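## Task

Move the yellow sponge onto the coffee table in the adjoining room. The robot must not tip over or be left leaning, or the task fails. The sponge must sit on the table by itself at the end, not held there by the robot.

## Robot and tools

Robot: a Hello Robot Stretch 3 with one arm. It has a two-wheel differential base (0.33 m long, 0.34 m wide), a mast carrying a lift, and a telescoping arm that reaches out to the robot's right side. The base cannot slide sideways; to bring the gripper forward or back you drive the base. Turning in place pivots about the point between the drive wheels, 0.05 m behind the front edge; with the arm in and wrist folded the swept circle is 0.28 m in radius, larger if the wrist is unfolded. Cameras: head_camera and nav_camera on the head (aimed by head_pan_rad and head_tilt_rad), and wrist_camera on the gripper.

Frames: the base frame has its origin on the floor between the drive wheels, x forward, y to the left, z up. hand_pose is reported in it, located where closed fingertips meet. The odometry frame is the base frame at the start; heading is positive leftward, -3.142 to 3.142.

execute_actions takes "actions", a list run in sequence. Each action may have "robot", "steps" (1 to 450 control steps, 30 per second; default 1) and "until". An action with only "steps" just waits. "robot" is one command object, a list of up to 8 commands run in turn, or {"stop": true}, which brakes everything and clears the queue. A command may contain:
- "base": exactly one of {"translate_m": d} (relative drive in metres from where the base is when this command begins, forward positive, |d| at most 1) or {"rotate_rad": d} (relative turn in radians, counter-clockwise/left positive, |d| at most 3.2).
- "joints": a single object of absolute targets by joint name; unnamed joints keep their existing target. lift_m 0 to 1.1 m (arm height); arm_m 0 to 0.52 m (extension); wrist_yaw_rad -1.345 to 4.42 (0 along the arm, positive toward the front, 3.0 folded over the base); wrist_pitch_rad -1.57 to 0.451 (0 level, negative tips fingers down); wrist_roll_rad -2.911 to 2.911; gripper_m -0.089 to 0.179 (bigger is wider; the real fingertip gap is about 0.007 less when nearly shut, 0.025 less when fully open, zero below 0.007); head_pan_rad -3.953 to 1.73 (0 ahead, positive left, -1.57 along the arm); head_tilt_rad -1.53 to 0.419 (negative looks down).
- "contact_limits": {"arm_m": effort %} (1 to 100), the effort at which arm motion halts; lower is gentler. It holds until the next arm_m command.
- In a list, {"pause_s": s} waits up to 15 s.
Base and joint motions in one command start together and keep running across later actions. A new command takes over immediately and discards any older queue. Any invalid value rejects the whole call with nothing run.

"until" ends an action early when all its conditions hold, e.g. {"robot": {"status": "ended"}} (nothing moving, queue not running), or field tests like {"lift_m": [">", 0.3], "base_status": ["!=", "moving"]}. Numbers compare as printed (joints to 3 decimals, base to 4), so avoid "=". {"any": {"status": "ended"}} fires when any one motion ends. A handy pattern: command plus "steps": 450 and "until" ended.

zoom_image: "camera" (head_camera, nav_camera or wrist_camera) and "region" [x0, y0, x1, y1] in pixels of that camera's last image, top-left origin, at most 504 x 504. finished_scene: "scene" is the number of the current scene; call it only once everything has come to rest and the object stays put on its own.

Results: base_status shows progress as (distance so far of goal), from wheel counts, so slip counts as travel. joint_goals, joint_status, measured_speeds (units per second), refusals, queue (idle/running/done/dropped/stopped) and queue_left. Statuses: moving, done (within tolerance), off_target (blocked; base wheels may still push), contact_stop (lift or arm hit something and went slack), time_out, stopped, not_commanded, torque_fault (wrist servo off for 10 s; limp, refuses goals; wait with steps). A robot.on_its_own line appears when the robot altered a goal, a joint is slack or off, a motor is loaded at rest, or base_tilt has drifted 3 degrees or more from its start value. refused:/dropped: lines name the failed goal, counting from 0. lidar_m lists 12 ranges in 30-degree sectors starting straight ahead and going counter-clockwise (4th left, 7th behind, 10th right), in a plane 0.17 m high, so it sees table legs but not tops. wrist_depth_mm and head_depth_mm are 7x7 grids of depth in mm. motor_effort is percent of max, positive toward higher values, with the peak in brackets; readings carry bias and noise.

Gripping: to grasp, command gripper_m below the object's width; to let go, open at least 0.02 beyond where contact occurred. Neither the reading nor done proves a grasp; check with cameras. Overly hard squeezing triggers a stall guard that weakens the grip.

Speed: full base speed (0.30 m/s, 1.9 rad/s) needs lift_m under 0.30, arm_m under 0.03 and wrist_yaw_rad over 2.54; otherwise 0.10 m/s and 0.63 rad/s.

Avoid: folding or unfolding the wrist unless lift_m is 0.32 to 0.95, pitch -0.4 and roll about 0 (once folded, lift may drop to 0.25); yaw below -0.4 without pitch at -0.5 or lower. Pushing the arm into something rigid with the gripper above about 0.45 m can tip the robot, as can a repeat push after contact_stop, driving while hooked on a fixed object, or snagging furniture (worst when reversing). If tilt appears, back off in small steps, release what the gripper presses on, and lower lift_m to about 0.2 if still leaning. Also avoid drops, slams and hard hits, and keep in mind that loose items may get nudged now and then. Motion continues while you think, so wait for rest before finishing.

Each tool is called after "Emit:" as name(argument=value, ...) on one line, values as JSON.

## Session

Emit:
execute_actions(actions=[])

Scene clock: 0.00 s.
robot.base_odometry: x=+0.000 y=+0.000 heading=+0.000 (m, m, rad; robot's odometry frame)
robot.turned_by_wheels: +0.000 (rad since the last result)
robot.turned_by_imu: +0.000 (rad since the last result)
robot.base_tilt: forward=-1.9 right=+0.3 (deg)
robot.lidar_m: 0.76 0.75 0.81 0.66 0.65 0.70 1.04 3.03 2.43 1.67 1.45 0.97
robot.head_depth_mm: 900 903 909 912 908 910 917 / 856 859 859 861 862 865 863 / 813 814 818 820 820 825 822 / 777 775 779 778 780 782 782 / 741 742 744 745 745 748 751 / 709 711 712 710 714 714 717 / 681 680 682 685 682 688 686
robot.base_status: not_commanded
robot.joint_positions: lift_m=+0.507 arm_m=+0.002 wrist_yaw_rad=+2.944 wrist_pitch_rad=-0.519 wrist_roll_rad=+0.013 gripper_m=+0.037 head_pan_rad=+0.016 head_tilt_rad=-0.008
robot.joint_goals: lift_m=+0.507 arm_m=+0.002 wrist_yaw_rad=+2.944 wrist_pitch_rad=-0.519 wrist_roll_rad=+0.013 gripper_m=+0.037 head_pan_rad=+0.016 head_tilt_rad=-0.008
robot.joint_status: lift_m=not_commanded arm_m=not_commanded wrist_yaw_rad=not_commanded wrist_pitch_rad=not_commanded wrist_roll_rad=not_commanded gripper_m=not_commanded head_pan_rad=not_commanded head_tilt_rad=not_commanded
robot.measured_speeds: translate_m=+0.000 rotate_rad=+0.000 lift_m=+0.000 arm_m=+0.000 wrist_yaw_rad=+0.000 wrist_pitch_rad=+0.000 wrist_roll_rad=+0.000 head_pan_rad=+0.000 head_tilt_rad=+0.000
robot: refusals=0 queue=idle queue_left=0
robot.motor_effort: left_wheel=-1 right_wheel=+1 lift_m=+23 arm_m=+1 wrist_yaw_rad=+1 wrist_pitch_rad=+3 wrist_roll_rad=+0 gripper_m=+0 head_pan_rad=+0 head_tilt_rad=+2 (%)
robot.hand_pose: x=+0.0202 y=+0.0595 z=+0.4975 quat_wxyz=(+0.249, +0.702, +0.112, +0.658) (m; robot's base frame)
robot.wrist_depth_mm: - 588 659 775 846 697 580 / 519 637 719 847 922 740 595 / 565 - 769 933 - 772 633 / 611 - 822 971 943 828 657 / 642 720 832 829 824 787 698 / 682 730 - 724 724 703 678 / 627 629 611 623 617 609 616
pictures: head_camera (sideways: a quarter turn clockwise sets it upright), nav_camera (sideways: a quarter turn counterclockwise sets it upright), wrist_camera
Images, in order (width x height): head_camera 896x504, nav_camera 672x504, wrist_camera 644x364.

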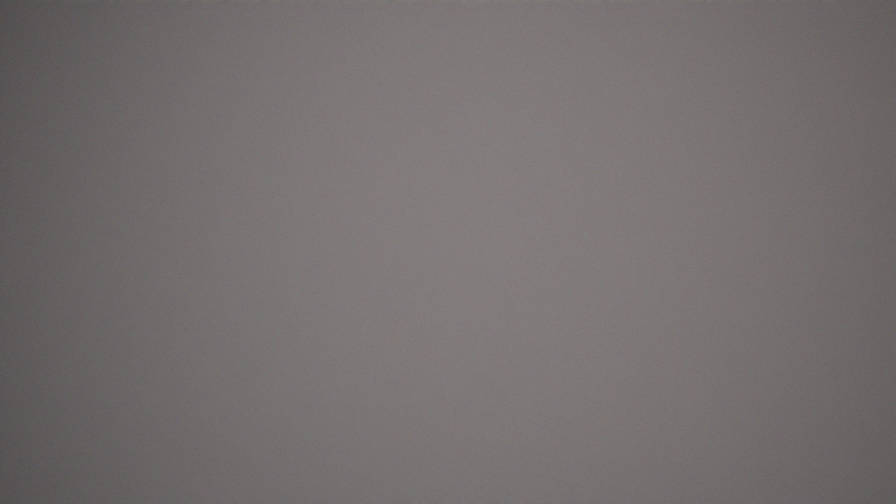

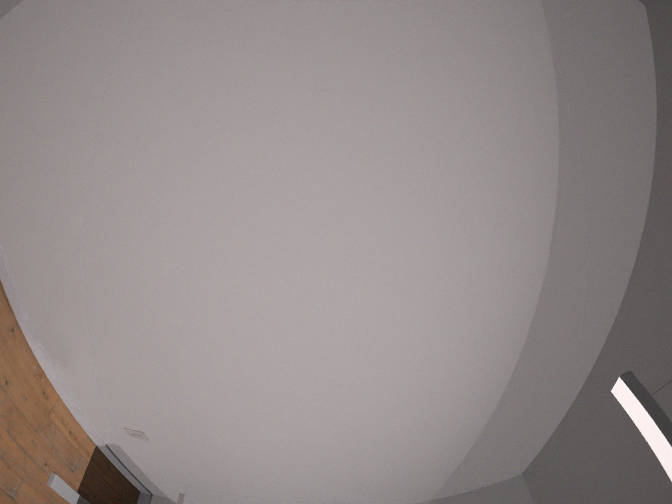

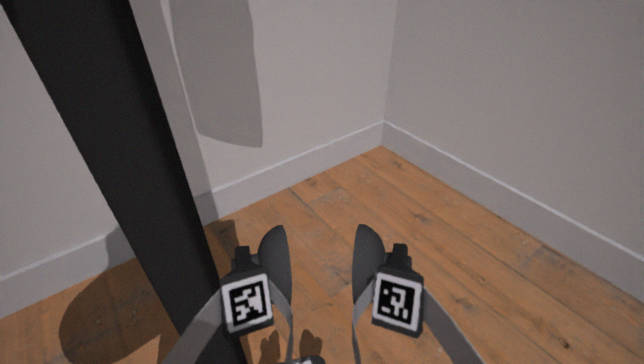

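Emit:
execute_actions(actions=[{"robot":{"joints":{"head_pan_rad":-1.9,"head_tilt_rad":-0.5,"lift_m":0.27}},"steps":150,"until":{"robot":{"status":"ended"}}}])

Emit:
execute_actions(actions=[{"robot":{"joints":{"head_pan_rad":-2.7}},"steps":150,"until":{"robot":{"status":"ended"}}}])

Scene clock: 6.13 s.
robot.base_odometry: x=+0.000 y=+0.000 heading=+0.000 (m, m, rad; robot's odometry frame)
robot.turned_by_wheels: +0.000 (rad since the last result)
robot.turned_by_imu: +0.000 (rad since the last result)
robot.base_tilt: forward=-2.0 right=+0.3 (deg)
robot.lidar_m: 0.76 0.75 0.81 0.66 0.65 0.70 1.04 3.02 2.43 1.67 1.45 0.97
robot.head_depth_mm: 2974 3161 3405 2675 1985 1584 1320 / 2796 3039 3351 2677 2001 1592 1322 / 2520 2740 3066 2688 2032 1599 1339 / 2235 2451 2615 2713 2019 1607 1340 / 2096 2243 2353 2571 1986 1614 1347 / 1924 2032 1861 1894 2038 1623 1355 / 1780 1913 1892 1433 2051 1629 1351
robot.base_status: not_commanded
robot.joint_positions: lift_m=+0.270 arm_m=+0.002 wrist_yaw_rad=+2.944 wrist_pitch_rad=-0.519 wrist_roll_rad=+0.013 gripper_m=+0.037 head_pan_rad=-1.893 head_tilt_rad=-0.494
robot.joint_goals: lift_m=+0.270 arm_m=+0.002 wrist_yaw_rad=+2.944 wrist_pitch_rad=-0.519 wrist_roll_rad=+0.013 gripper_m=+0.037 head_pan_rad=-1.900 head_tilt_rad=-0.500
robot.joint_status: lift_m=done arm_m=not_commanded wrist_yaw_rad=not_commanded wrist_pitch_rad=not_commanded wrist_roll_rad=not_commanded gripper_m=not_commanded head_pan_rad=done head_tilt_rad=done
robot.measured_speeds: translate_m=+0.000 rotate_rad=+0.000 lift_m=+0.000 arm_m=+0.000 wrist_yaw_rad=+0.000 wrist_pitch_rad=+0.000 wrist_roll_rad=+0.000 head_pan_rad=+0.000 head_tilt_rad=+0.000
robot: refusals=0 queue=done queue_left=0
robot.motor_effort: left_wheel=-1(1) right_wheel=+1(1) lift_m=+20(23) arm_m=+1(1) wrist_yaw_rad=+0(1) wrist_pitch_rad=+3(4) wrist_roll_rad=+0(0) gripper_m=+0(0) head_pan_rad=-4(47) head_tilt_rad=-2(27) (%)
robot.hand_pose: x=+0.0201 y=+0.0594 z=+0.2608 quat_wxyz=(+0.249, +0.702, +0.112, +0.658) (m; robot's base frame)
robot.wrist_depth_mm: - 598 664 778 851 686 581 / 519 641 694 853 892 721 605 / 552 - 726 750 767 710 636 / 582 - 615 621 615 612 611 / 520 519 541 535 517 512 515 / 465 - - - 455 441 440 / - - - - 382 394 384
pictures: head_camera (sideways: a quarter turn clockwise sets it upright), nav_camera (sideways: a quarter turn counterclockwise sets it upright), wrist_camera
Images, in order (width x height): head_camera 896x504, nav_camera 672x504, wrist_camera 644x364.

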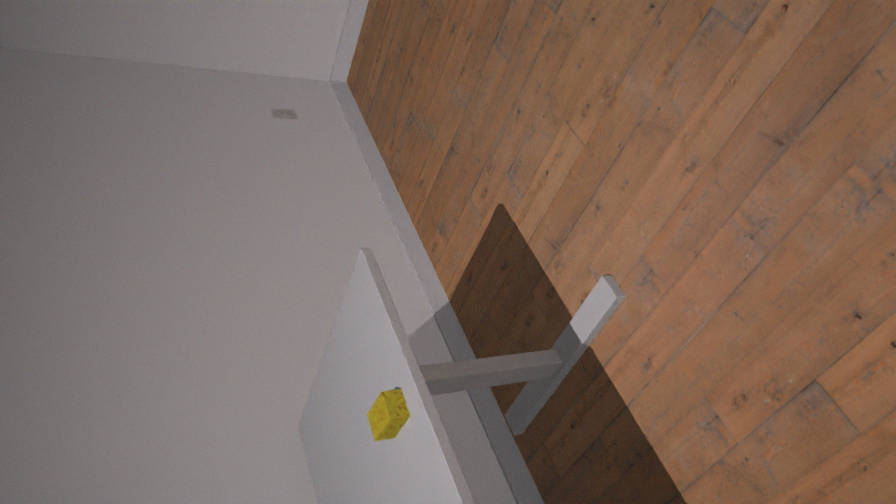

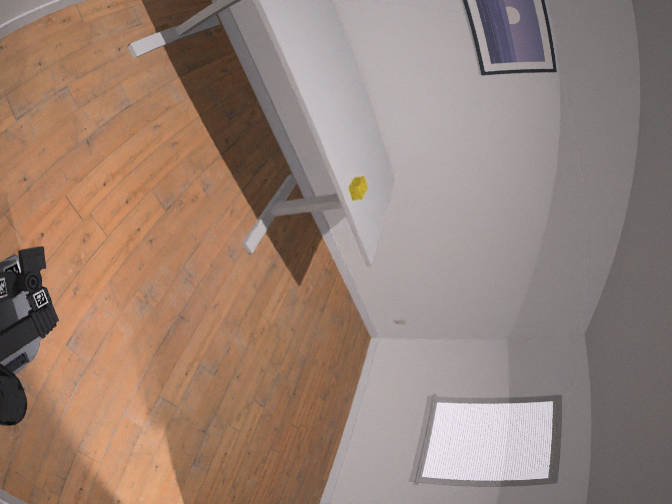

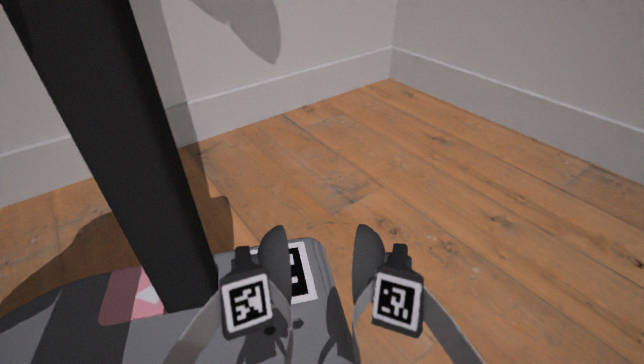

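Scene clock: 7.13 s.
robot.base_odometry: x=+0.000 y=+0.000 heading=+0.000 (m, m, rad; robot's odometry frame)
robot.turned_by_wheels: +0.000 (rad since the last result)
robot.turned_by_imu: +0.000 (rad since the last result)
robot.base_tilt: forward=-1.9 right=+0.4 (deg)
robot.lidar_m: 0.76 0.75 0.81 0.66 0.65 0.70 1.04 3.02 2.42 1.67 1.45 0.97
robot.head_depth_mm: 1198 1352 1850 2448 1995 1587 1319 / 2613 2807 2955 2457 1880 1581 1325 / 2613 2867 3152 2713 2014 1584 1323 / 2627 2868 3175 2684 2014 1609 1332 / 2663 2889 3133 2740 2033 1610 1331 / 2656 2895 3172 2759 2036 1610 1344 / 2634 2891 3183 2782 2059 1632 1350
robot.base_status: not_commanded
robot.joint_positions: lift_m=+0.270 arm_m=+0.002 wrist_yaw_rad=+2.944 wrist_pitch_rad=-0.519 wrist_roll_rad=+0.013 gripper_m=+0.037 head_pan_rad=-2.693 head_tilt_rad=-0.494
robot.joint_goals: lift_m=+0.270 arm_m=+0.002 wrist_yaw_rad=+2.944 wrist_pitch_rad=-0.519 wrist_roll_rad=+0.013 gripper_m=+0.037 head_pan_rad=-2.700 head_tilt_rad=-0.500
robot.joint_status: lift_m=done arm_m=not_commanded wrist_yaw_rad=not_commanded wrist_pitch_rad=not_commanded wrist_roll_rad=not_commanded gripper_m=not_commanded head_pan_rad=done head_tilt_rad=done
robot.measured_speeds: translate_m=+0.000 rotate_rad=+0.000 lift_m=+0.000 arm_m=+0.000 wrist_yaw_rad=+0.000 wrist_pitch_rad=+0.000 wrist_roll_rad=+0.000 head_pan_rad=+0.000 head_tilt_rad=+0.000
robot: refusals=0 queue=done queue_left=0
robot.motor_effort: left_wheel=+0(1) right_wheel=+1(1) lift_m=+20(20) arm_m=+1(0) wrist_yaw_rad=+0(0) wrist_pitch_rad=+4(3) wrist_roll_rad=+0(0) gripper_m=+0(0) head_pan_rad=-4(40) head_tilt_rad=-2(2) (%)
robot.hand_pose: x=+0.0201 y=+0.0594 z=+0.2608 quat_wxyz=(+0.249, +0.702, +0.112, +0.658) (m; robot's base frame)
robot.wrist_depth_mm: - 593 659 802 848 686 578 / 520 638 708 859 883 736 609 / 561 - 722 752 767 725 616 / 579 - 621 619 624 613 606 / 520 506 532 532 517 517 508 / 463 - - - 453 449 442 / - - - - 382 389 391
pictures: head_camera (sideways: a quarter turn clockwise sets it upright), nav_camera (sideways: a quarter turn counterclockwise sets it upright), wrist_camera
Images, in order (width x height): head_camera 896x504, nav_camera 672x504, wrist_camera 644x364.

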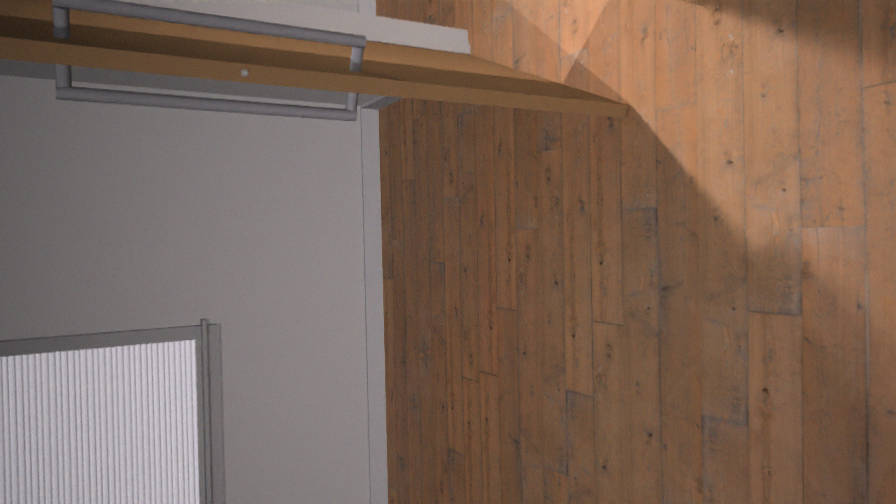

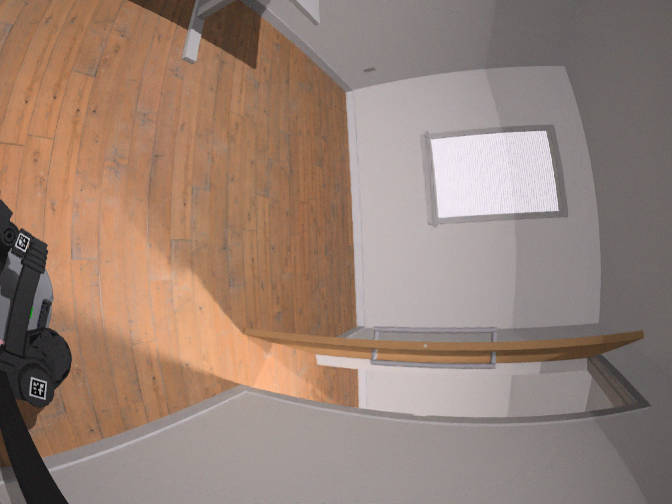

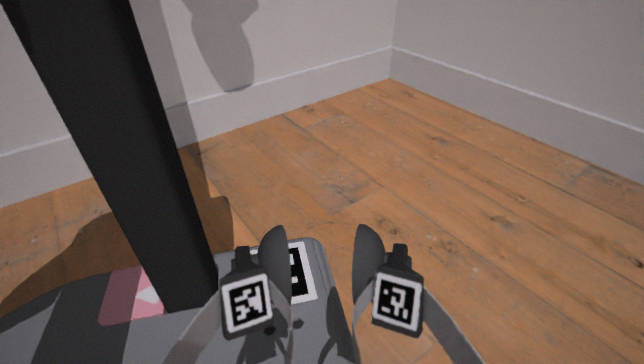

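Emit:
execute_actions(actions=[{"robot":[{"base":{"rotate_rad":-2.53},"joints":{"head_pan_rad":-0.7,"head_tilt_rad":-0.8}},{"base":{"translate_m":0.92}},{"base":{"rotate_rad":-0.19},"joints":{"lift_m":0.36,"wrist_pitch_rad":-0.4}},{"joints":{"wrist_yaw_rad":1.5,"arm_m":0.45,"gripper_m":0}},{"joints":{"wrist_pitch_rad":0}}],"steps":450,"until":{"robot":{"status":"ended"}}},{"steps":300,"until":{"robot":{"status":"ended"}}}])

Scene clock: 39.67 s.
robot.base_odometry: x=-0.753 y=-0.528 heading=-2.720 (m, m, rad; robot's odometry frame)
robot.turned_by_wheels: -2.720 (rad since the last result)
robot.turned_by_imu: -2.729 (rad since the last result)
robot.base_tilt: forward=-1.9 right=+0.1 (deg)
robot.lidar_m: 2.12 2.20 1.75 1.24 1.75 1.72 1.66 1.17 0.86 0.83 0.68 0.78
robot.head_depth_mm: 3213 2834 2203 1652 1373 1310 1156 / 692 2718 2152 1798 1518 1324 1154 / 598 677 802 999 1428 1323 1163 / 689 785 893 1273 1462 1317 1167 / 1050 1308 1692 1759 1529 1328 1168 / 1399 1682 2046 1817 1539 1327 1170 / 1644 2031 2265 1835 1535 1333 1173
robot.base_status: done (rotate_rad -0.1899 of -0.1900)
robot.joint_positions: lift_m=+0.360 arm_m=+0.450 wrist_yaw_rad=+1.501 wrist_pitch_rad=-0.025 wrist_roll_rad=+0.013 gripper_m=+0.000 head_pan_rad=-0.707 head_tilt_rad=-0.791
robot.joint_goals: lift_m=+0.360 arm_m=+0.450 wrist_yaw_rad=+1.500 wrist_pitch_rad=+0.000 wrist_roll_rad=+0.013 gripper_m=+0.000 head_pan_rad=-0.700 head_tilt_rad=-0.800
robot.joint_status: lift_m=done arm_m=done wrist_yaw_rad=done wrist_pitch_rad=done wrist_roll_rad=not_commanded gripper_m=done head_pan_rad=done head_tilt_rad=done
robot.measured_speeds: translate_m=+0.000 rotate_rad=+0.000 lift_m=+0.000 arm_m=+0.000 wrist_yaw_rad=+0.000 wrist_pitch_rad=+0.000 wrist_roll_rad=+0.000 head_pan_rad=+0.000 head_tilt_rad=+0.000
robot: refusals=0 queue=done queue_left=0
robot.motor_effort: left_wheel=+1(8) right_wheel=-1(3) lift_m=+26(24) arm_m=+7(8) wrist_yaw_rad=+0(2) wrist_pitch_rad=+7(7) wrist_roll_rad=+0(0) gripper_m=-2(82) head_pan_rad=+3(45) head_tilt_rad=-3(18) (%)
robot.hand_pose: x=+0.2336 y=-0.6124 z=+0.4680 quat_wxyz=(+0.520, +0.492, -0.514, +0.473) (m; robot's base frame)
robot.wrist_depth_mm: - - 365 603 - - 246 / - - 369 627 - - 250 / - - 374 629 - - 254 / - - 384 645 - - 254 / - - 411 657 - - 258 / - - 391 - - 904 259 / 837 817 460 685 822 754 257
pictures: head_camera (sideways: a quarter turn clockwise sets it upright), nav_camera (sideways: a quarter turn counterclockwise sets it upright), wrist_camera
Images, in order (width x height): head_camera 896x504, nav_camera 672x504, wrist_camera 644x364.

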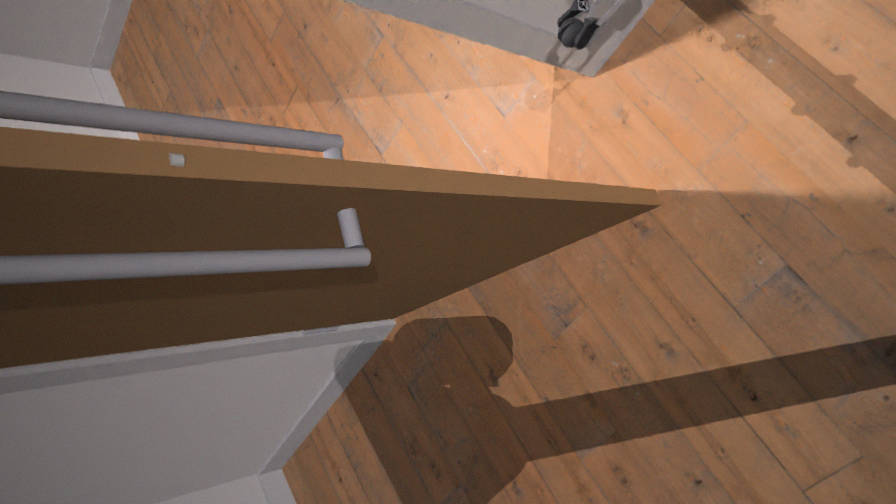

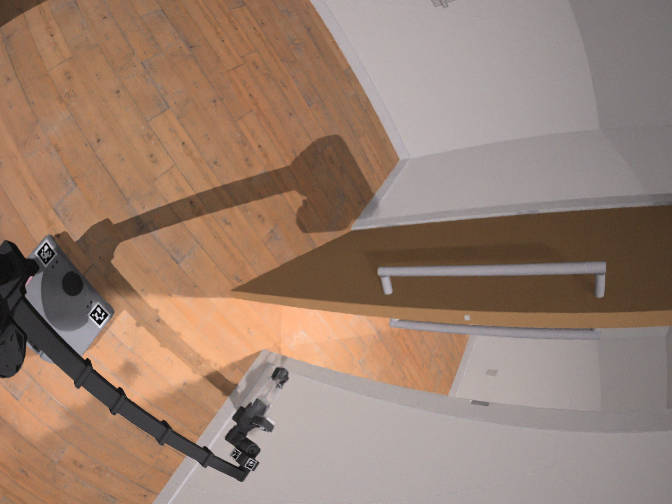

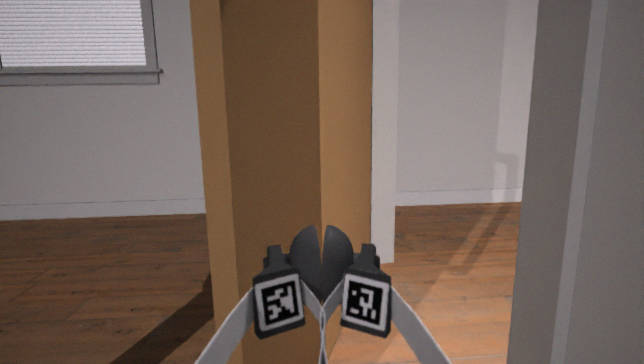

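Emit:
execute_actions(actions=[{"robot":[{"base":{"translate_m":0.36},"joints":{"arm_m":0.51,"lift_m":0.28,"head_tilt_rad":-1.1}},{"joints":{"arm_m":0.3},"base":{"translate_m":0.07}},{"joints":{"arm_m":0.12},"base":{"translate_m":0.12}}],"steps":450,"until":{"robot":{"status":"ended"}}}])

Scene clock: 54.20 s.
robot.base_odometry: x=-1.255 y=-0.753 heading=-2.720 (m, m, rad; robot's odometry frame)
robot.turned_by_wheels: +0.000 (rad since the last result)
robot.turned_by_imu: +0.002 (rad since the last result)
robot.base_tilt: forward=-2.0 right=+0.4 (deg)
robot.lidar_m: 0.30 1.62 1.75 1.69 1.76 2.18 2.22 1.18 0.86 0.84 0.65 0.29
robot.head_depth_mm: 2021 1776 1598 1446 1301 1202 1102 / 1923 1770 1580 1437 1325 1190 - / 770 1016 1480 1431 1317 1227 - / 549 662 829 1116 1298 1204 - / 440 337 491 643 938 1214 1131 / 345 388 440 531 1303 1214 1125 / 298 322 371 1409 1319 1216 1127
robot.base_status: done (translate_m +0.1200 of +0.1200)
robot.joint_positions: lift_m=+0.280 arm_m=+0.120 wrist_yaw_rad=+1.498 wrist_pitch_rad=-0.025 wrist_roll_rad=+0.013 gripper_m=+0.000 head_pan_rad=-0.707 head_tilt_rad=-1.087
robot.joint_goals: lift_m=+0.280 arm_m=+0.120 wrist_yaw_rad=+1.500 wrist_pitch_rad=+0.000 wrist_roll_rad=+0.013 gripper_m=+0.000 head_pan_rad=-0.700 head_tilt_rad=-1.100
robot.joint_status: lift_m=done arm_m=done wrist_yaw_rad=done wrist_pitch_rad=done wrist_roll_rad=not_commanded gripper_m=done head_pan_rad=done head_tilt_rad=done
robot.measured_speeds: translate_m=+0.000 rotate_rad=+0.000 lift_m=+0.000 arm_m=+0.000 wrist_yaw_rad=+0.000 wrist_pitch_rad=+0.000 wrist_roll_rad=+0.000 head_pan_rad=+0.000 head_tilt_rad=+0.000
robot: refusals=0 queue=done queue_left=0
robot.motor_effort: left_wheel=+1(15) right_wheel=+0(27) lift_m=+19(23) arm_m=-5(12) wrist_yaw_rad=+2(43) wrist_pitch_rad=+7(8) wrist_roll_rad=+0(0) gripper_m=-2(8) head_pan_rad=+3(3) head_tilt_rad=-4(21) (%)
robot.hand_pose: x=+0.2335 y=-0.2840 z=+0.3885 quat_wxyz=(+0.521, +0.491, -0.515, +0.472) (m; robot's base frame)
robot.wrist_depth_mm: 194 214 242 281 336 420 551 / 198 219 248 290 346 432 568 / 201 223 252 296 357 450 604 / 204 226 258 305 366 461 626 / 208 230 265 310 382 481 680 / 212 237 265 - 407 500 704 / 215 240 270 332 415 524 645
pictures: head_camera (sideways: a quarter turn clockwise sets it upright), nav_camera (sideways: a quarter turn counterclockwise sets it upright), wrist_camera
Images, in order (width x height): head_camera 896x504, nav_camera 672x504, wrist_camera 644x364.

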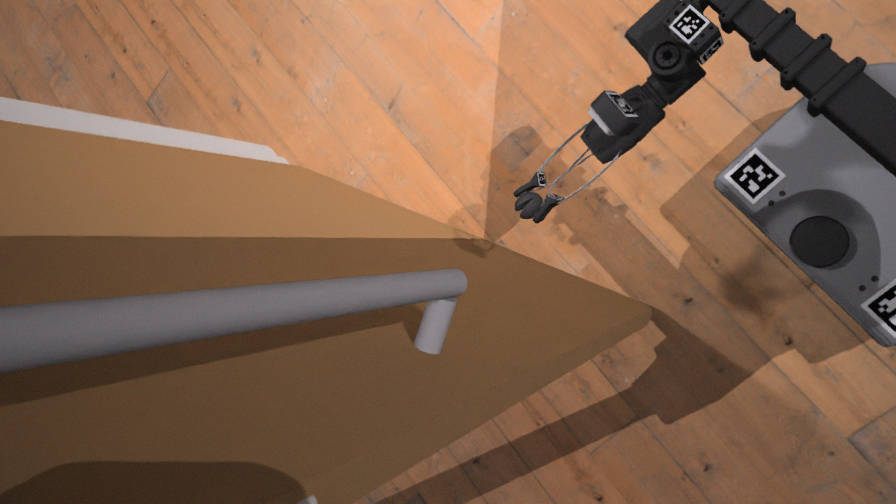

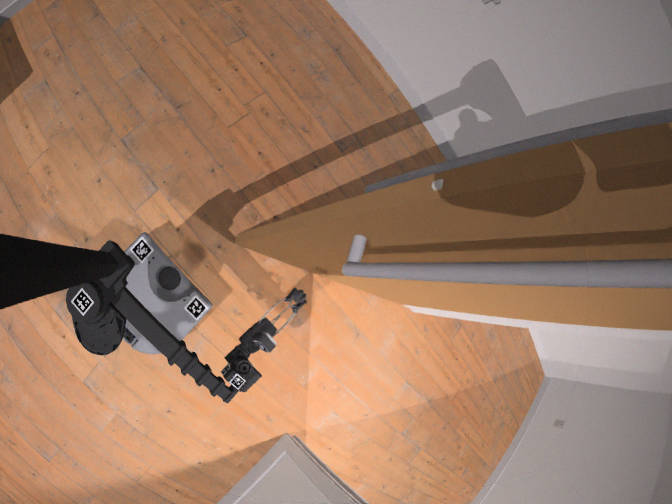

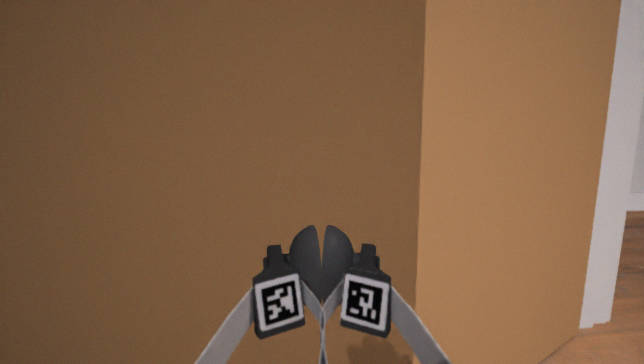

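Emit:
execute_actions(actions=[{"robot":[{"base":{"translate_m":0.35}},{"base":{"translate_m":-0.15},"joints":{"arm_m":0,"lift_m":0.33,"wrist_pitch_rad":-0.4}},{"base":{"translate_m":-0.2},"joints":{"wrist_yaw_rad":3.0}},{"joints":{"lift_m":0.28}},{"base":{"rotate_rad":2.66}},{"base":{"translate_m":0.93}},{"base":{"rotate_rad":0.48},"joints":{"lift_m":0.85,"head_pan_rad":-1.57,"head_tilt_rad":-0.7}},{"joints":{"wrist_yaw_rad":0,"gripper_m":0.16}}],"steps":450,"until":{"robot":{"status":"ended"}}},{"steps":450,"until":{"robot":{"status":"ended"}}},{"steps":450,"until":{"robot":{"status":"ended"}}}])

Scene clock: 87.63 s.
robot.base_odometry: x=-0.327 y=-0.809 heading=+0.420 (m, m, rad; robot's odometry frame)
robot.turned_by_wheels: +3.140 (rad since the last result)
robot.turned_by_imu: +3.163 (rad since the last result)
robot.base_tilt: forward=-1.9 right=+0.3 (deg)
robot.lidar_m: 1.38 1.43 1.31 1.26 1.32 1.49 2.40 1.77 0.85 1.27 1.32 1.25
robot.head_depth_mm: 1093 1239 1098 856 745 - - / 1096 1233 1100 863 748 1400 - / 1095 1234 1104 865 729 - - / 1094 1239 1123 870 734 1370 1197 / 1093 1230 1118 872 757 1388 1201 / 1094 1229 1133 880 736 1389 1196 / 1089 1218 1130 881 741 1385 1212
robot.base_status: done (rotate_rad +0.4799 of +0.4800)
robot.joint_positions: lift_m=+0.850 arm_m=+0.002 wrist_yaw_rad=+0.003 wrist_pitch_rad=-0.414 wrist_roll_rad=+0.013 gripper_m=+0.160 head_pan_rad=-1.563 head_tilt_rad=-0.704
robot.joint_goals: lift_m=+0.850 arm_m=+0.000 wrist_yaw_rad=+0.000 wrist_pitch_rad=-0.400 wrist_roll_rad=+0.013 gripper_m=+0.160 head_pan_rad=-1.570 head_tilt_rad=-0.700
robot.joint_status: lift_m=done arm_m=done wrist_yaw_rad=done wrist_pitch_rad=done wrist_roll_rad=not_commanded gripper_m=done head_pan_rad=done head_tilt_rad=done
robot.measured_speeds: translate_m=+0.000 rotate_rad=+0.000 lift_m=+0.000 arm_m=+0.000 wrist_yaw_rad=+0.000 wrist_pitch_rad=+0.000 wrist_roll_rad=+0.000 head_pan_rad=+0.000 head_tilt_rad=+0.000
robot: refusals=0 queue=done queue_left=0
robot.motor_effort: left_wheel=-2(7) right_wheel=+2(21) lift_m=+26(27) arm_m=-4(6) wrist_yaw_rad=-2(11) wrist_pitch_rad=+4(9) wrist_roll_rad=+0(0) gripper_m=+0(85) head_pan_rad=-3(43) head_tilt_rad=+2(21) (%)
robot.hand_pose: x=-0.0209 y=-0.3722 z=+0.8633 quat_wxyz=(+0.688, +0.146, -0.696, -0.146) (m; robot's base frame)
robot.wrist_depth_mm: 893 902 899 897 915 924 907 / 940 954 923 935 916 - - / 652 636 645 636 626 622 - / 489 479 483 446 477 477 - / 393 391 386 360 393 399 383 / 333 328 328 331 335 335 329 / - - - - - - -
pictures: head_camera (sideways: a quarter turn clockwise sets it upright), nav_camera (sideways: a quarter turn counterclockwise sets it upright), wrist_camera
Images, in order (width x height): head_camera 896x504, nav_camera 672x504, wrist_camera 644x364.

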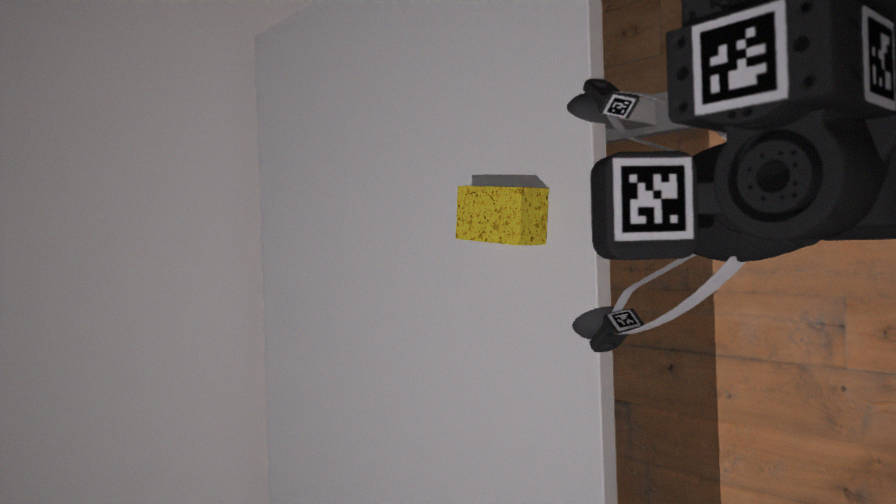

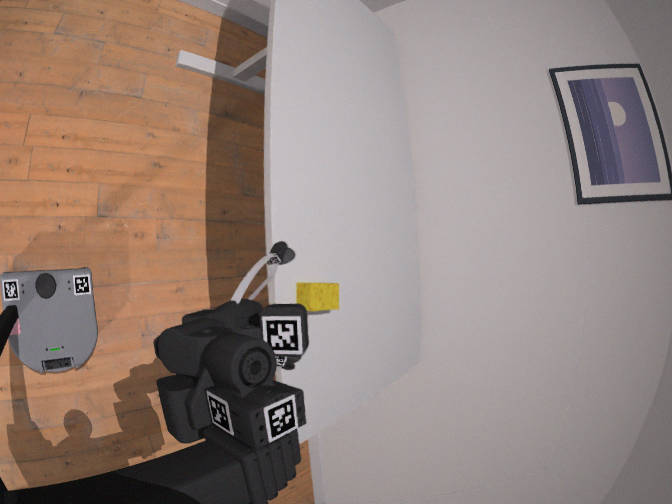

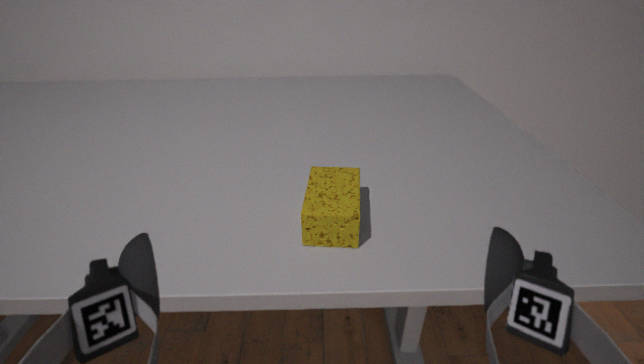

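Emit:
execute_actions(actions=[{"robot":[{"base":{"translate_m":-0.012},"joints":{"lift_m":0.775,"arm_m":0.16}}],"steps":450,"until":{"robot":{"status":"ended"}}}])

Scene clock: 95.27 s.
robot.base_odometry: x=-0.338 y=-0.814 heading=+0.420 (m, m, rad; robot's odometry frame)
robot.turned_by_wheels: +0.000 (rad since the last result)
robot.turned_by_imu: +0.000 (rad since the last result)
robot.base_tilt: forward=-2.0 right=+0.3 (deg)
robot.lidar_m: 1.39 1.45 1.30 1.26 1.31 1.48 2.39 1.77 0.84 1.27 1.32 1.26
robot.head_depth_mm: 1095 1244 1093 859 746 - - / 1090 1237 1102 865 - 1282 1186 / 1091 1231 1107 896 - 1322 1191 / 1092 1237 1111 883 775 1359 1197 / 1098 1228 1115 873 744 1376 1199 / 1092 1230 1131 874 737 1390 1204 / 1086 1220 1132 885 740 1395 1216
robot.base_status: done (translate_m -0.0120 of -0.0120)
robot.joint_positions: lift_m=+0.775 arm_m=+0.160 wrist_yaw_rad=+0.002 wrist_pitch_rad=-0.414 wrist_roll_rad=+0.013 gripper_m=+0.160 head_pan_rad=-1.563 head_tilt_rad=-0.704
robot.joint_goals: lift_m=+0.775 arm_m=+0.160 wrist_yaw_rad=+0.000 wrist_pitch_rad=-0.400 wrist_roll_rad=+0.013 gripper_m=+0.160 head_pan_rad=-1.570 head_tilt_rad=-0.700
robot.joint_status: lift_m=done arm_m=done wrist_yaw_rad=done wrist_pitch_rad=done wrist_roll_rad=not_commanded gripper_m=done head_pan_rad=done head_tilt_rad=done
robot.measured_speeds: translate_m=+0.000 rotate_rad=+0.000 lift_m=+0.000 arm_m=+0.000 wrist_yaw_rad=+0.000 wrist_pitch_rad=+0.000 wrist_roll_rad=+0.000 head_pan_rad=+0.000 head_tilt_rad=+0.000
robot: refusals=0 queue=done queue_left=0
robot.motor_effort: left_wheel=-2(5) right_wheel=+3(3) lift_m=+20(25) arm_m=+7(7) wrist_yaw_rad=-1(2) wrist_pitch_rad=+4(4) wrist_roll_rad=+0(0) gripper_m=+0(0) head_pan_rad=-4(3) head_tilt_rad=+2(2) (%)
robot.hand_pose: x=-0.0212 y=-0.5294 z=+0.7886 quat_wxyz=(+0.688, +0.145, -0.696, -0.146) (m; robot's base frame)
robot.wrist_depth_mm: 767 761 754 764 780 776 771 / 691 658 673 666 658 805 837 / 460 458 464 455 451 442 515 / 350 350 345 343 342 340 337 / 281 279 279 212 278 286 273 / 237 234 233 183 231 232 231 / - 196 201 195 199 196 198
pictures: head_camera (sideways: a quarter turn clockwise sets it upright), nav_camera (sideways: a quarter turn counterclockwise sets it upright), wrist_camera
Images, in order (width x height): head_camera 896x504, nav_camera 672x504, wrist_camera 644x364.

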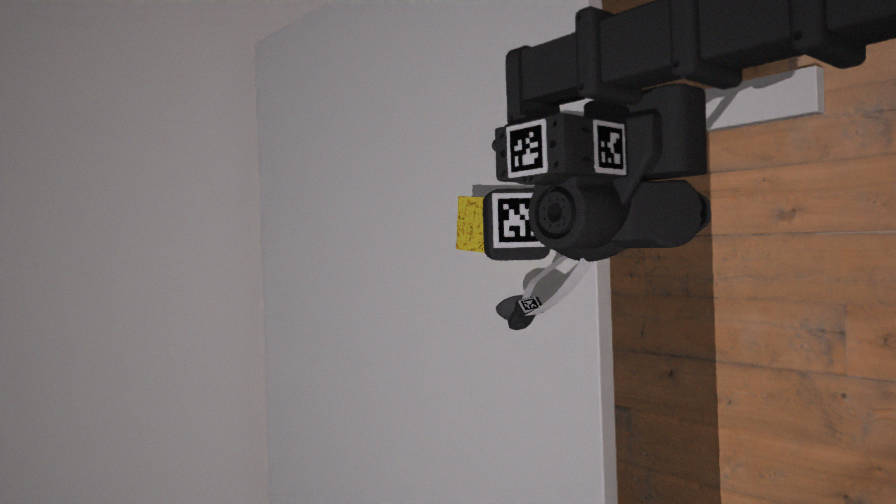

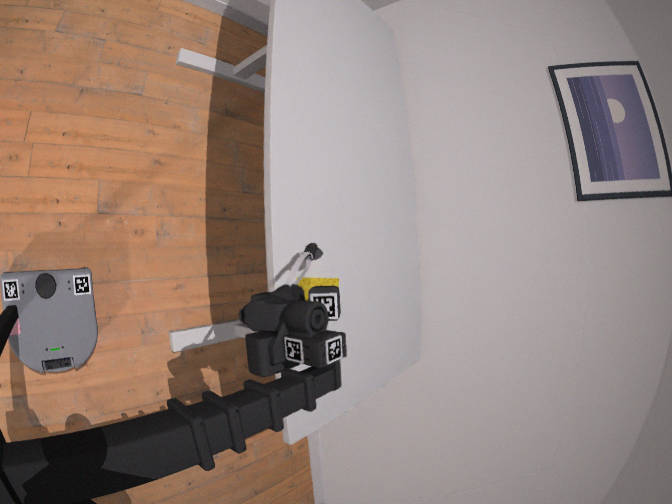

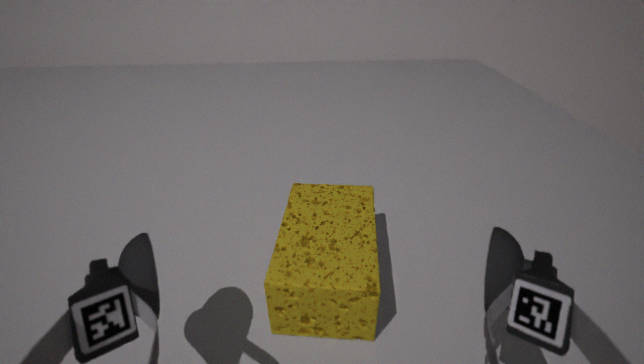

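Emit:
execute_actions(actions=[{"robot":[{"joints":{"lift_m":0.755,"arm_m":0.19}},{"joints":{"gripper_m":0.02}},{"joints":{"lift_m":0.82}},{"joints":{"arm_m":0,"wrist_yaw_rad":2.7,"head_pan_rad":-3.9,"head_tilt_rad":-0.5}}],"steps":450,"until":{"robot":{"status":"ended"}}}])

Scene clock: 104.40 s.
robot.base_odometry: x=-0.338 y=-0.814 heading=+0.420 (m, m, rad; robot's odometry frame)
robot.turned_by_wheels: +0.000 (rad since the last result)
robot.turned_by_imu: +0.000 (rad since the last result)
robot.base_tilt: forward=-2.0 right=+0.2 (deg)
robot.lidar_m: 1.39 1.45 1.31 1.26 1.31 1.47 2.39 1.77 0.84 1.27 1.32 1.26
robot.head_depth_mm: - - - - - - - / 3349 - - - - - - / 3209 3508 3657 2634 1967 1585 - / 2874 3161 3380 2416 1985 - - / 1640 1771 1902 2086 2006 - - / 1487 1589 1709 1837 1922 - - / 1376 1461 1562 1668 1803 1660 -
robot.base_status: done (translate_m -0.0120 of -0.0120)
robot.joint_positions: lift_m=+0.820 arm_m=+0.002 wrist_yaw_rad=+2.698 wrist_pitch_rad=-0.415 wrist_roll_rad=+0.013 gripper_m=+0.021 head_pan_rad=-3.893 head_tilt_rad=-0.507
robot.joint_goals: lift_m=+0.820 arm_m=+0.000 wrist_yaw_rad=+2.700 wrist_pitch_rad=-0.400 wrist_roll_rad=+0.013 gripper_m=+0.020 head_pan_rad=-3.900 head_tilt_rad=-0.500
robot.joint_status: lift_m=done arm_m=done wrist_yaw_rad=done wrist_pitch_rad=done wrist_roll_rad=not_commanded gripper_m=done head_pan_rad=done head_tilt_rad=done
robot.measured_speeds: translate_m=+0.000 rotate_rad=+0.000 lift_m=+0.000 arm_m=+0.000 wrist_yaw_rad=+0.000 wrist_pitch_rad=+0.000 wrist_roll_rad=+0.000 head_pan_rad=+0.000 head_tilt_rad=+0.000
robot: refusals=0 queue=done queue_left=0
robot.motor_effort: left_wheel=-2(2) right_wheel=+3(3) lift_m=+26(28) arm_m=-4(5) wrist_yaw_rad=+2(3) wrist_pitch_rad=+5(4) wrist_roll_rad=+0(0) gripper_m=-14(90) head_pan_rad=-3(46) head_tilt_rad=+2(16) (%)
robot.hand_pose: x=+0.0753 y=+0.0556 z=+0.8332 quat_wxyz=(+0.295, +0.711, -0.012, +0.638) (m; robot's base frame)
robot.wrist_depth_mm: 950 - - - - - - / - - - - - - - / - - - - - - - / - - - - - - - / - - - 181 - - - / - - - 151 156 - - / - - 942 148 963 - -
pictures: head_camera (sideways: a quarter turn clockwise sets it upright), nav_camera (sideways: a quarter turn counterclockwise sets it upright), wrist_camera
Images, in order (width x height): head_camera 896x504, nav_camera 672x504, wrist_camera 644x364.

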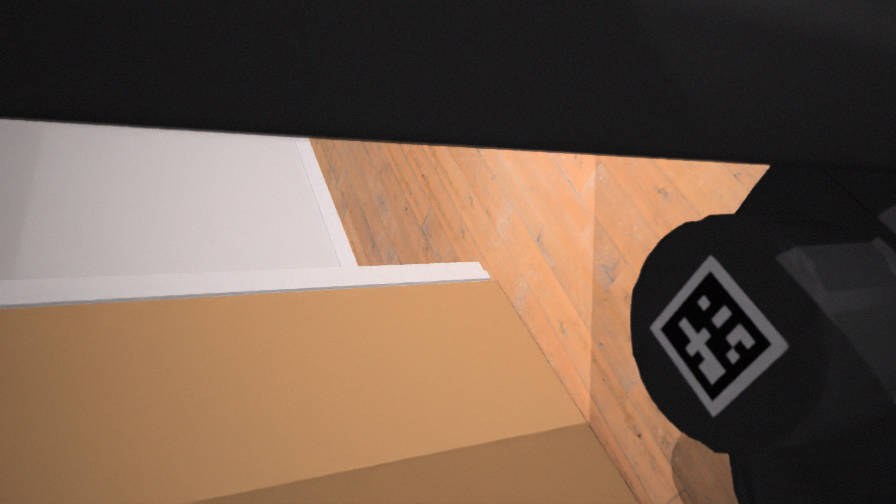

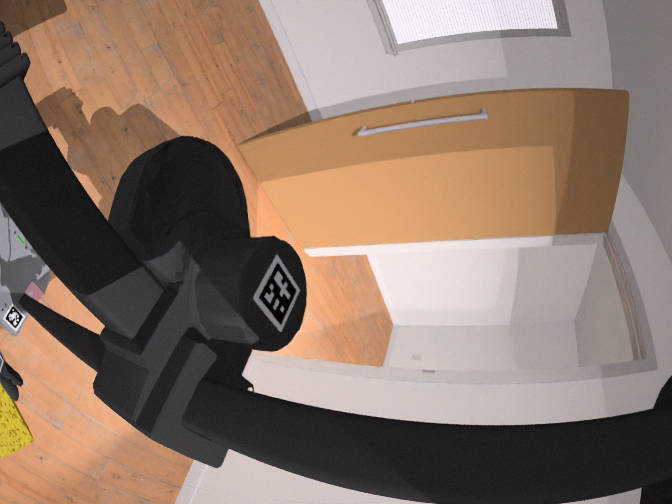

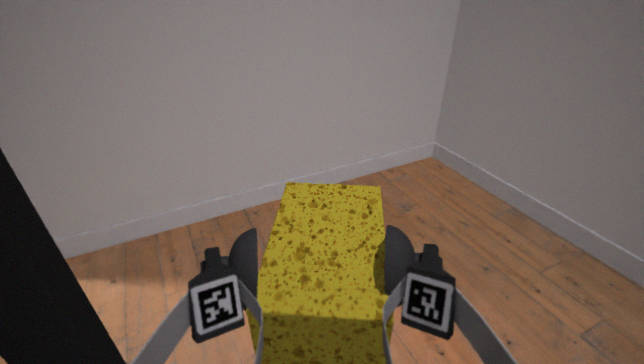

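Emit:
execute_actions(actions=[{"robot":[{"base":{"rotate_rad":2.49},"joints":{"lift_m":0.28,"head_pan_rad":0,"head_tilt_rad":-0.6}},{"base":{"translate_m":1.0}},{"base":{"translate_m":0.35}},{"base":{"rotate_rad":-0.94}}],"steps":450,"until":{"robot":{"status":"ended"}}},{"steps":450,"until":{"robot":{"status":"ended"}}}])

Scene clock: 123.87 s.
robot.base_odometry: x=-1.652 y=-0.504 heading=+1.970 (m, m, rad; robot's odometry frame)
robot.turned_by_wheels: +1.550 (rad since the last result)
robot.turned_by_imu: +1.578 (rad since the last result)
robot.base_tilt: forward=-2.0 right=+0.2 (deg)
robot.lidar_m: 2.72 0.53 0.37 0.35 0.35 0.46 2.06 1.80 2.58 1.74 0.64 0.64
robot.head_depth_mm: 2375 2640 2828 2269 1779 1468 1248 / 2373 2634 2881 2316 1801 1474 1241 / 2391 2648 2834 2305 1793 1476 1257 / 2355 2615 2857 2317 1803 1475 1258 / 2370 2621 2862 2330 1812 1491 1266 / 2366 2597 2914 2311 1837 1492 1264 / 2359 2578 2849 2338 1820 1508 1264
robot.base_status: done (rotate_rad -0.9399 of -0.9400)
robot.joint_positions: lift_m=+0.280 arm_m=+0.002 wrist_yaw_rad=+2.698 wrist_pitch_rad=-0.415 wrist_roll_rad=+0.013 gripper_m=+0.021 head_pan_rad=-0.007 head_tilt_rad=-0.594
robot.joint_goals: lift_m=+0.280 arm_m=+0.000 wrist_yaw_rad=+2.700 wrist_pitch_rad=-0.400 wrist_roll_rad=+0.013 gripper_m=+0.020 head_pan_rad=+0.000 head_tilt_rad=-0.600
robot.joint_status: lift_m=done arm_m=done wrist_yaw_rad=done wrist_pitch_rad=done wrist_roll_rad=not_commanded gripper_m=done head_pan_rad=done head_tilt_rad=done
robot.measured_speeds: translate_m=+0.000 rotate_rad=+0.000 lift_m=+0.000 arm_m=+0.000 wrist_yaw_rad=+0.000 wrist_pitch_rad=+0.000 wrist_roll_rad=+0.000 head_pan_rad=+0.000 head_tilt_rad=+0.000
robot: refusals=0 queue=done queue_left=0
robot.motor_effort: left_wheel=+1(6) right_wheel=-1(8) lift_m=+20(27) arm_m=-4(4) wrist_yaw_rad=+2(2) wrist_pitch_rad=+5(4) wrist_roll_rad=+0(0) gripper_m=-15(15) head_pan_rad=+4(43) head_tilt_rad=-3(11) (%)
robot.hand_pose: x=+0.0752 y=+0.0556 z=+0.2934 quat_wxyz=(+0.295, +0.711, -0.012, +0.638) (m; robot's base frame)
robot.wrist_depth_mm: 293 322 367 421 495 - - / 310 347 393 461 541 - - / 330 365 418 494 601 956 941 / 347 390 459 504 680 743 730 / 378 423 483 180 606 597 595 / - 449 - 152 157 504 509 / - 448 - 148 420 431 433
pictures: head_camera (sideways: a quarter turn clockwise sets it upright), nav_camera (sideways: a quarter turn counterclockwise sets it upright), wrist_camera
Images, in order (width x height): head_camera 896x504, nav_camera 672x504, wrist_camera 644x364.

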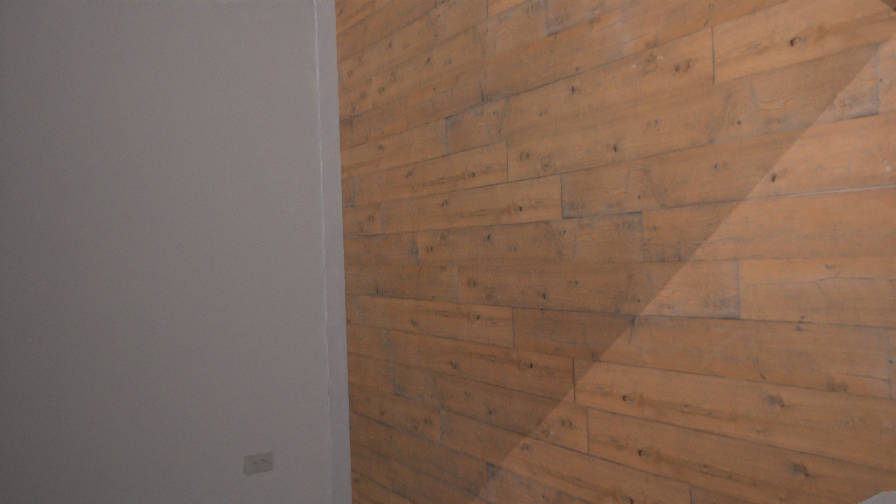

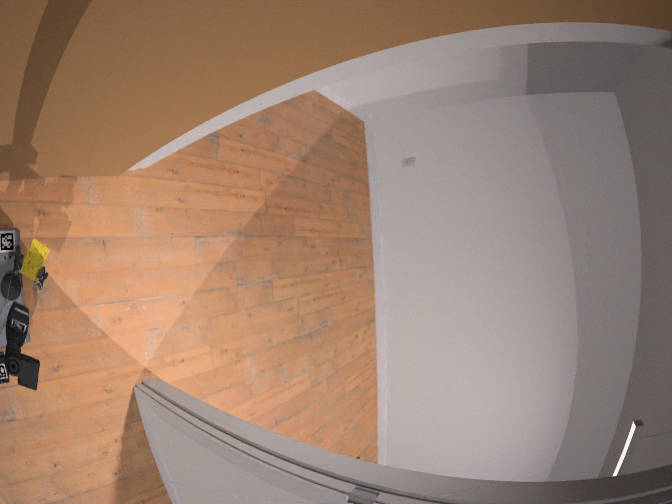

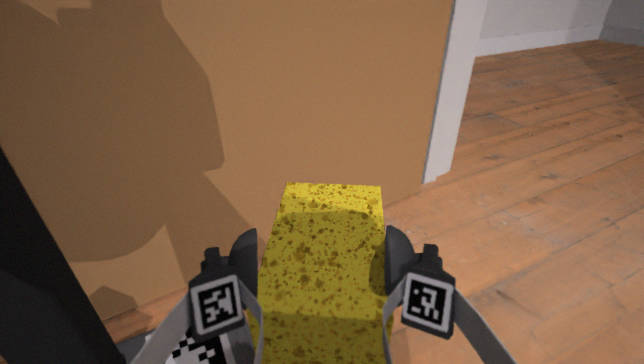

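Emit:
execute_actions(actions=[{"robot":[{"base":{"translate_m":1.0},"joints":{"head_pan_rad":-1.2}}],"steps":450,"until":{"robot":{"status":"ended"}}}])

Scene clock: 130.43 s.
robot.base_odometry: x=-2.040 y=+0.418 heading=+1.970 (m, m, rad; robot's odometry frame)
robot.turned_by_wheels: +0.000 (rad since the last result)
robot.turned_by_imu: +0.008 (rad since the last result)
robot.base_tilt: forward=-1.9 right=+0.4 (deg)
robot.lidar_m: 1.71 1.75 1.30 1.26 0.58 0.60 1.31 0.64 0.62 1.80 2.14 1.77
robot.head_depth_mm: 2126 2330 2541 2299 1787 1487 1252 / 2218 2388 2293 2208 1792 1480 1260 / 2285 2535 2401 2297 1806 1480 1266 / 2339 2579 2419 2326 1816 1475 1264 / 2442 2691 2420 2308 1805 1505 1263 / 2542 2780 2998 2340 1825 1502 1267 / 2405 2552 2652 2339 1823 1490 1261
robot.base_status: done (translate_m +1.0000 of +1.0000)
robot.joint_positions: lift_m=+0.280 arm_m=+0.002 wrist_yaw_rad=+2.698 wrist_pitch_rad=-0.416 wrist_roll_rad=+0.013 gripper_m=+0.021 head_pan_rad=-1.193 head_tilt_rad=-0.594
robot.joint_goals: lift_m=+0.280 arm_m=+0.000 wrist_yaw_rad=+2.700 wrist_pitch_rad=-0.400 wrist_roll_rad=+0.013 gripper_m=+0.020 head_pan_rad=-1.200 head_tilt_rad=-0.600
robot.joint_status: lift_m=done arm_m=done wrist_yaw_rad=done wrist_pitch_rad=done wrist_roll_rad=not_commanded gripper_m=done head_pan_rad=done head_tilt_rad=done
robot.measured_speeds: translate_m=+0.000 rotate_rad=+0.000 lift_m=+0.000 arm_m=+0.000 wrist_yaw_rad=+0.000 wrist_pitch_rad=+0.000 wrist_roll_rad=+0.000 head_pan_rad=+0.000 head_tilt_rad=+0.000
robot: refusals=0 queue=done queue_left=0
robot.motor_effort: left_wheel=+0(7) right_wheel=+0(2) lift_m=+20(20) arm_m=-4(4) wrist_yaw_rad=+2(2) wrist_pitch_rad=+5(5) wrist_roll_rad=+0(0) gripper_m=-15(15) head_pan_rad=-3(45) head_tilt_rad=-2(2) (%)
robot.hand_pose: x=+0.0752 y=+0.0556 z=+0.2934 quat_wxyz=(+0.295, +0.711, -0.011, +0.638) (m; robot's base frame)
robot.wrist_depth_mm: 953 - - - - - - / - - - - - - - / - - - - - 957 968 / 760 753 747 744 750 745 738 / 624 610 630 180 598 588 600 / - 512 - 151 156 504 504 / - 457 - 147 419 436 430
pictures: head_camera (sideways: a quarter turn clockwise sets it upright), nav_camera (sideways: a quarter turn counterclockwise sets it upright), wrist_camera
Images, in order (width x height): head_camera 896x504, nav_camera 672x504, wrist_camera 644x364.

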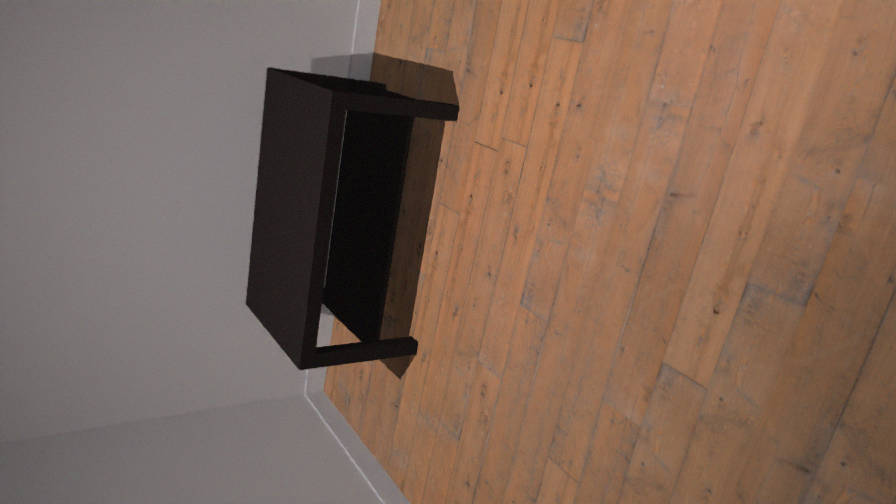

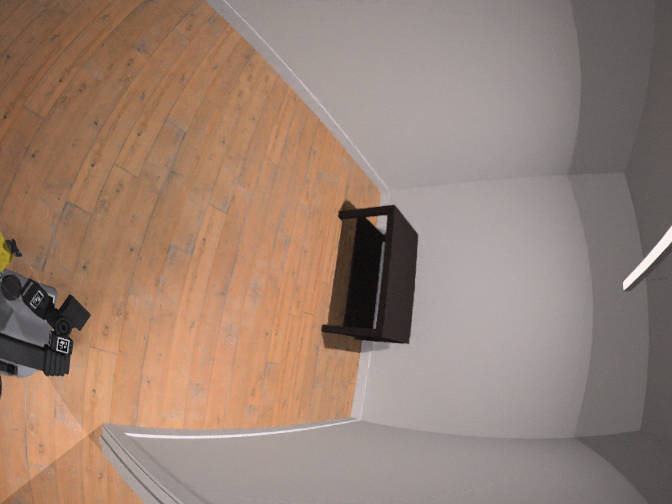

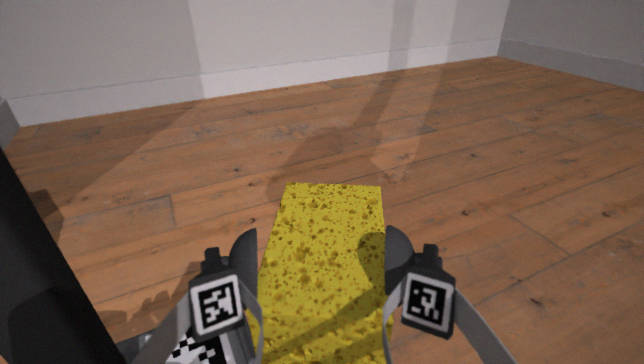

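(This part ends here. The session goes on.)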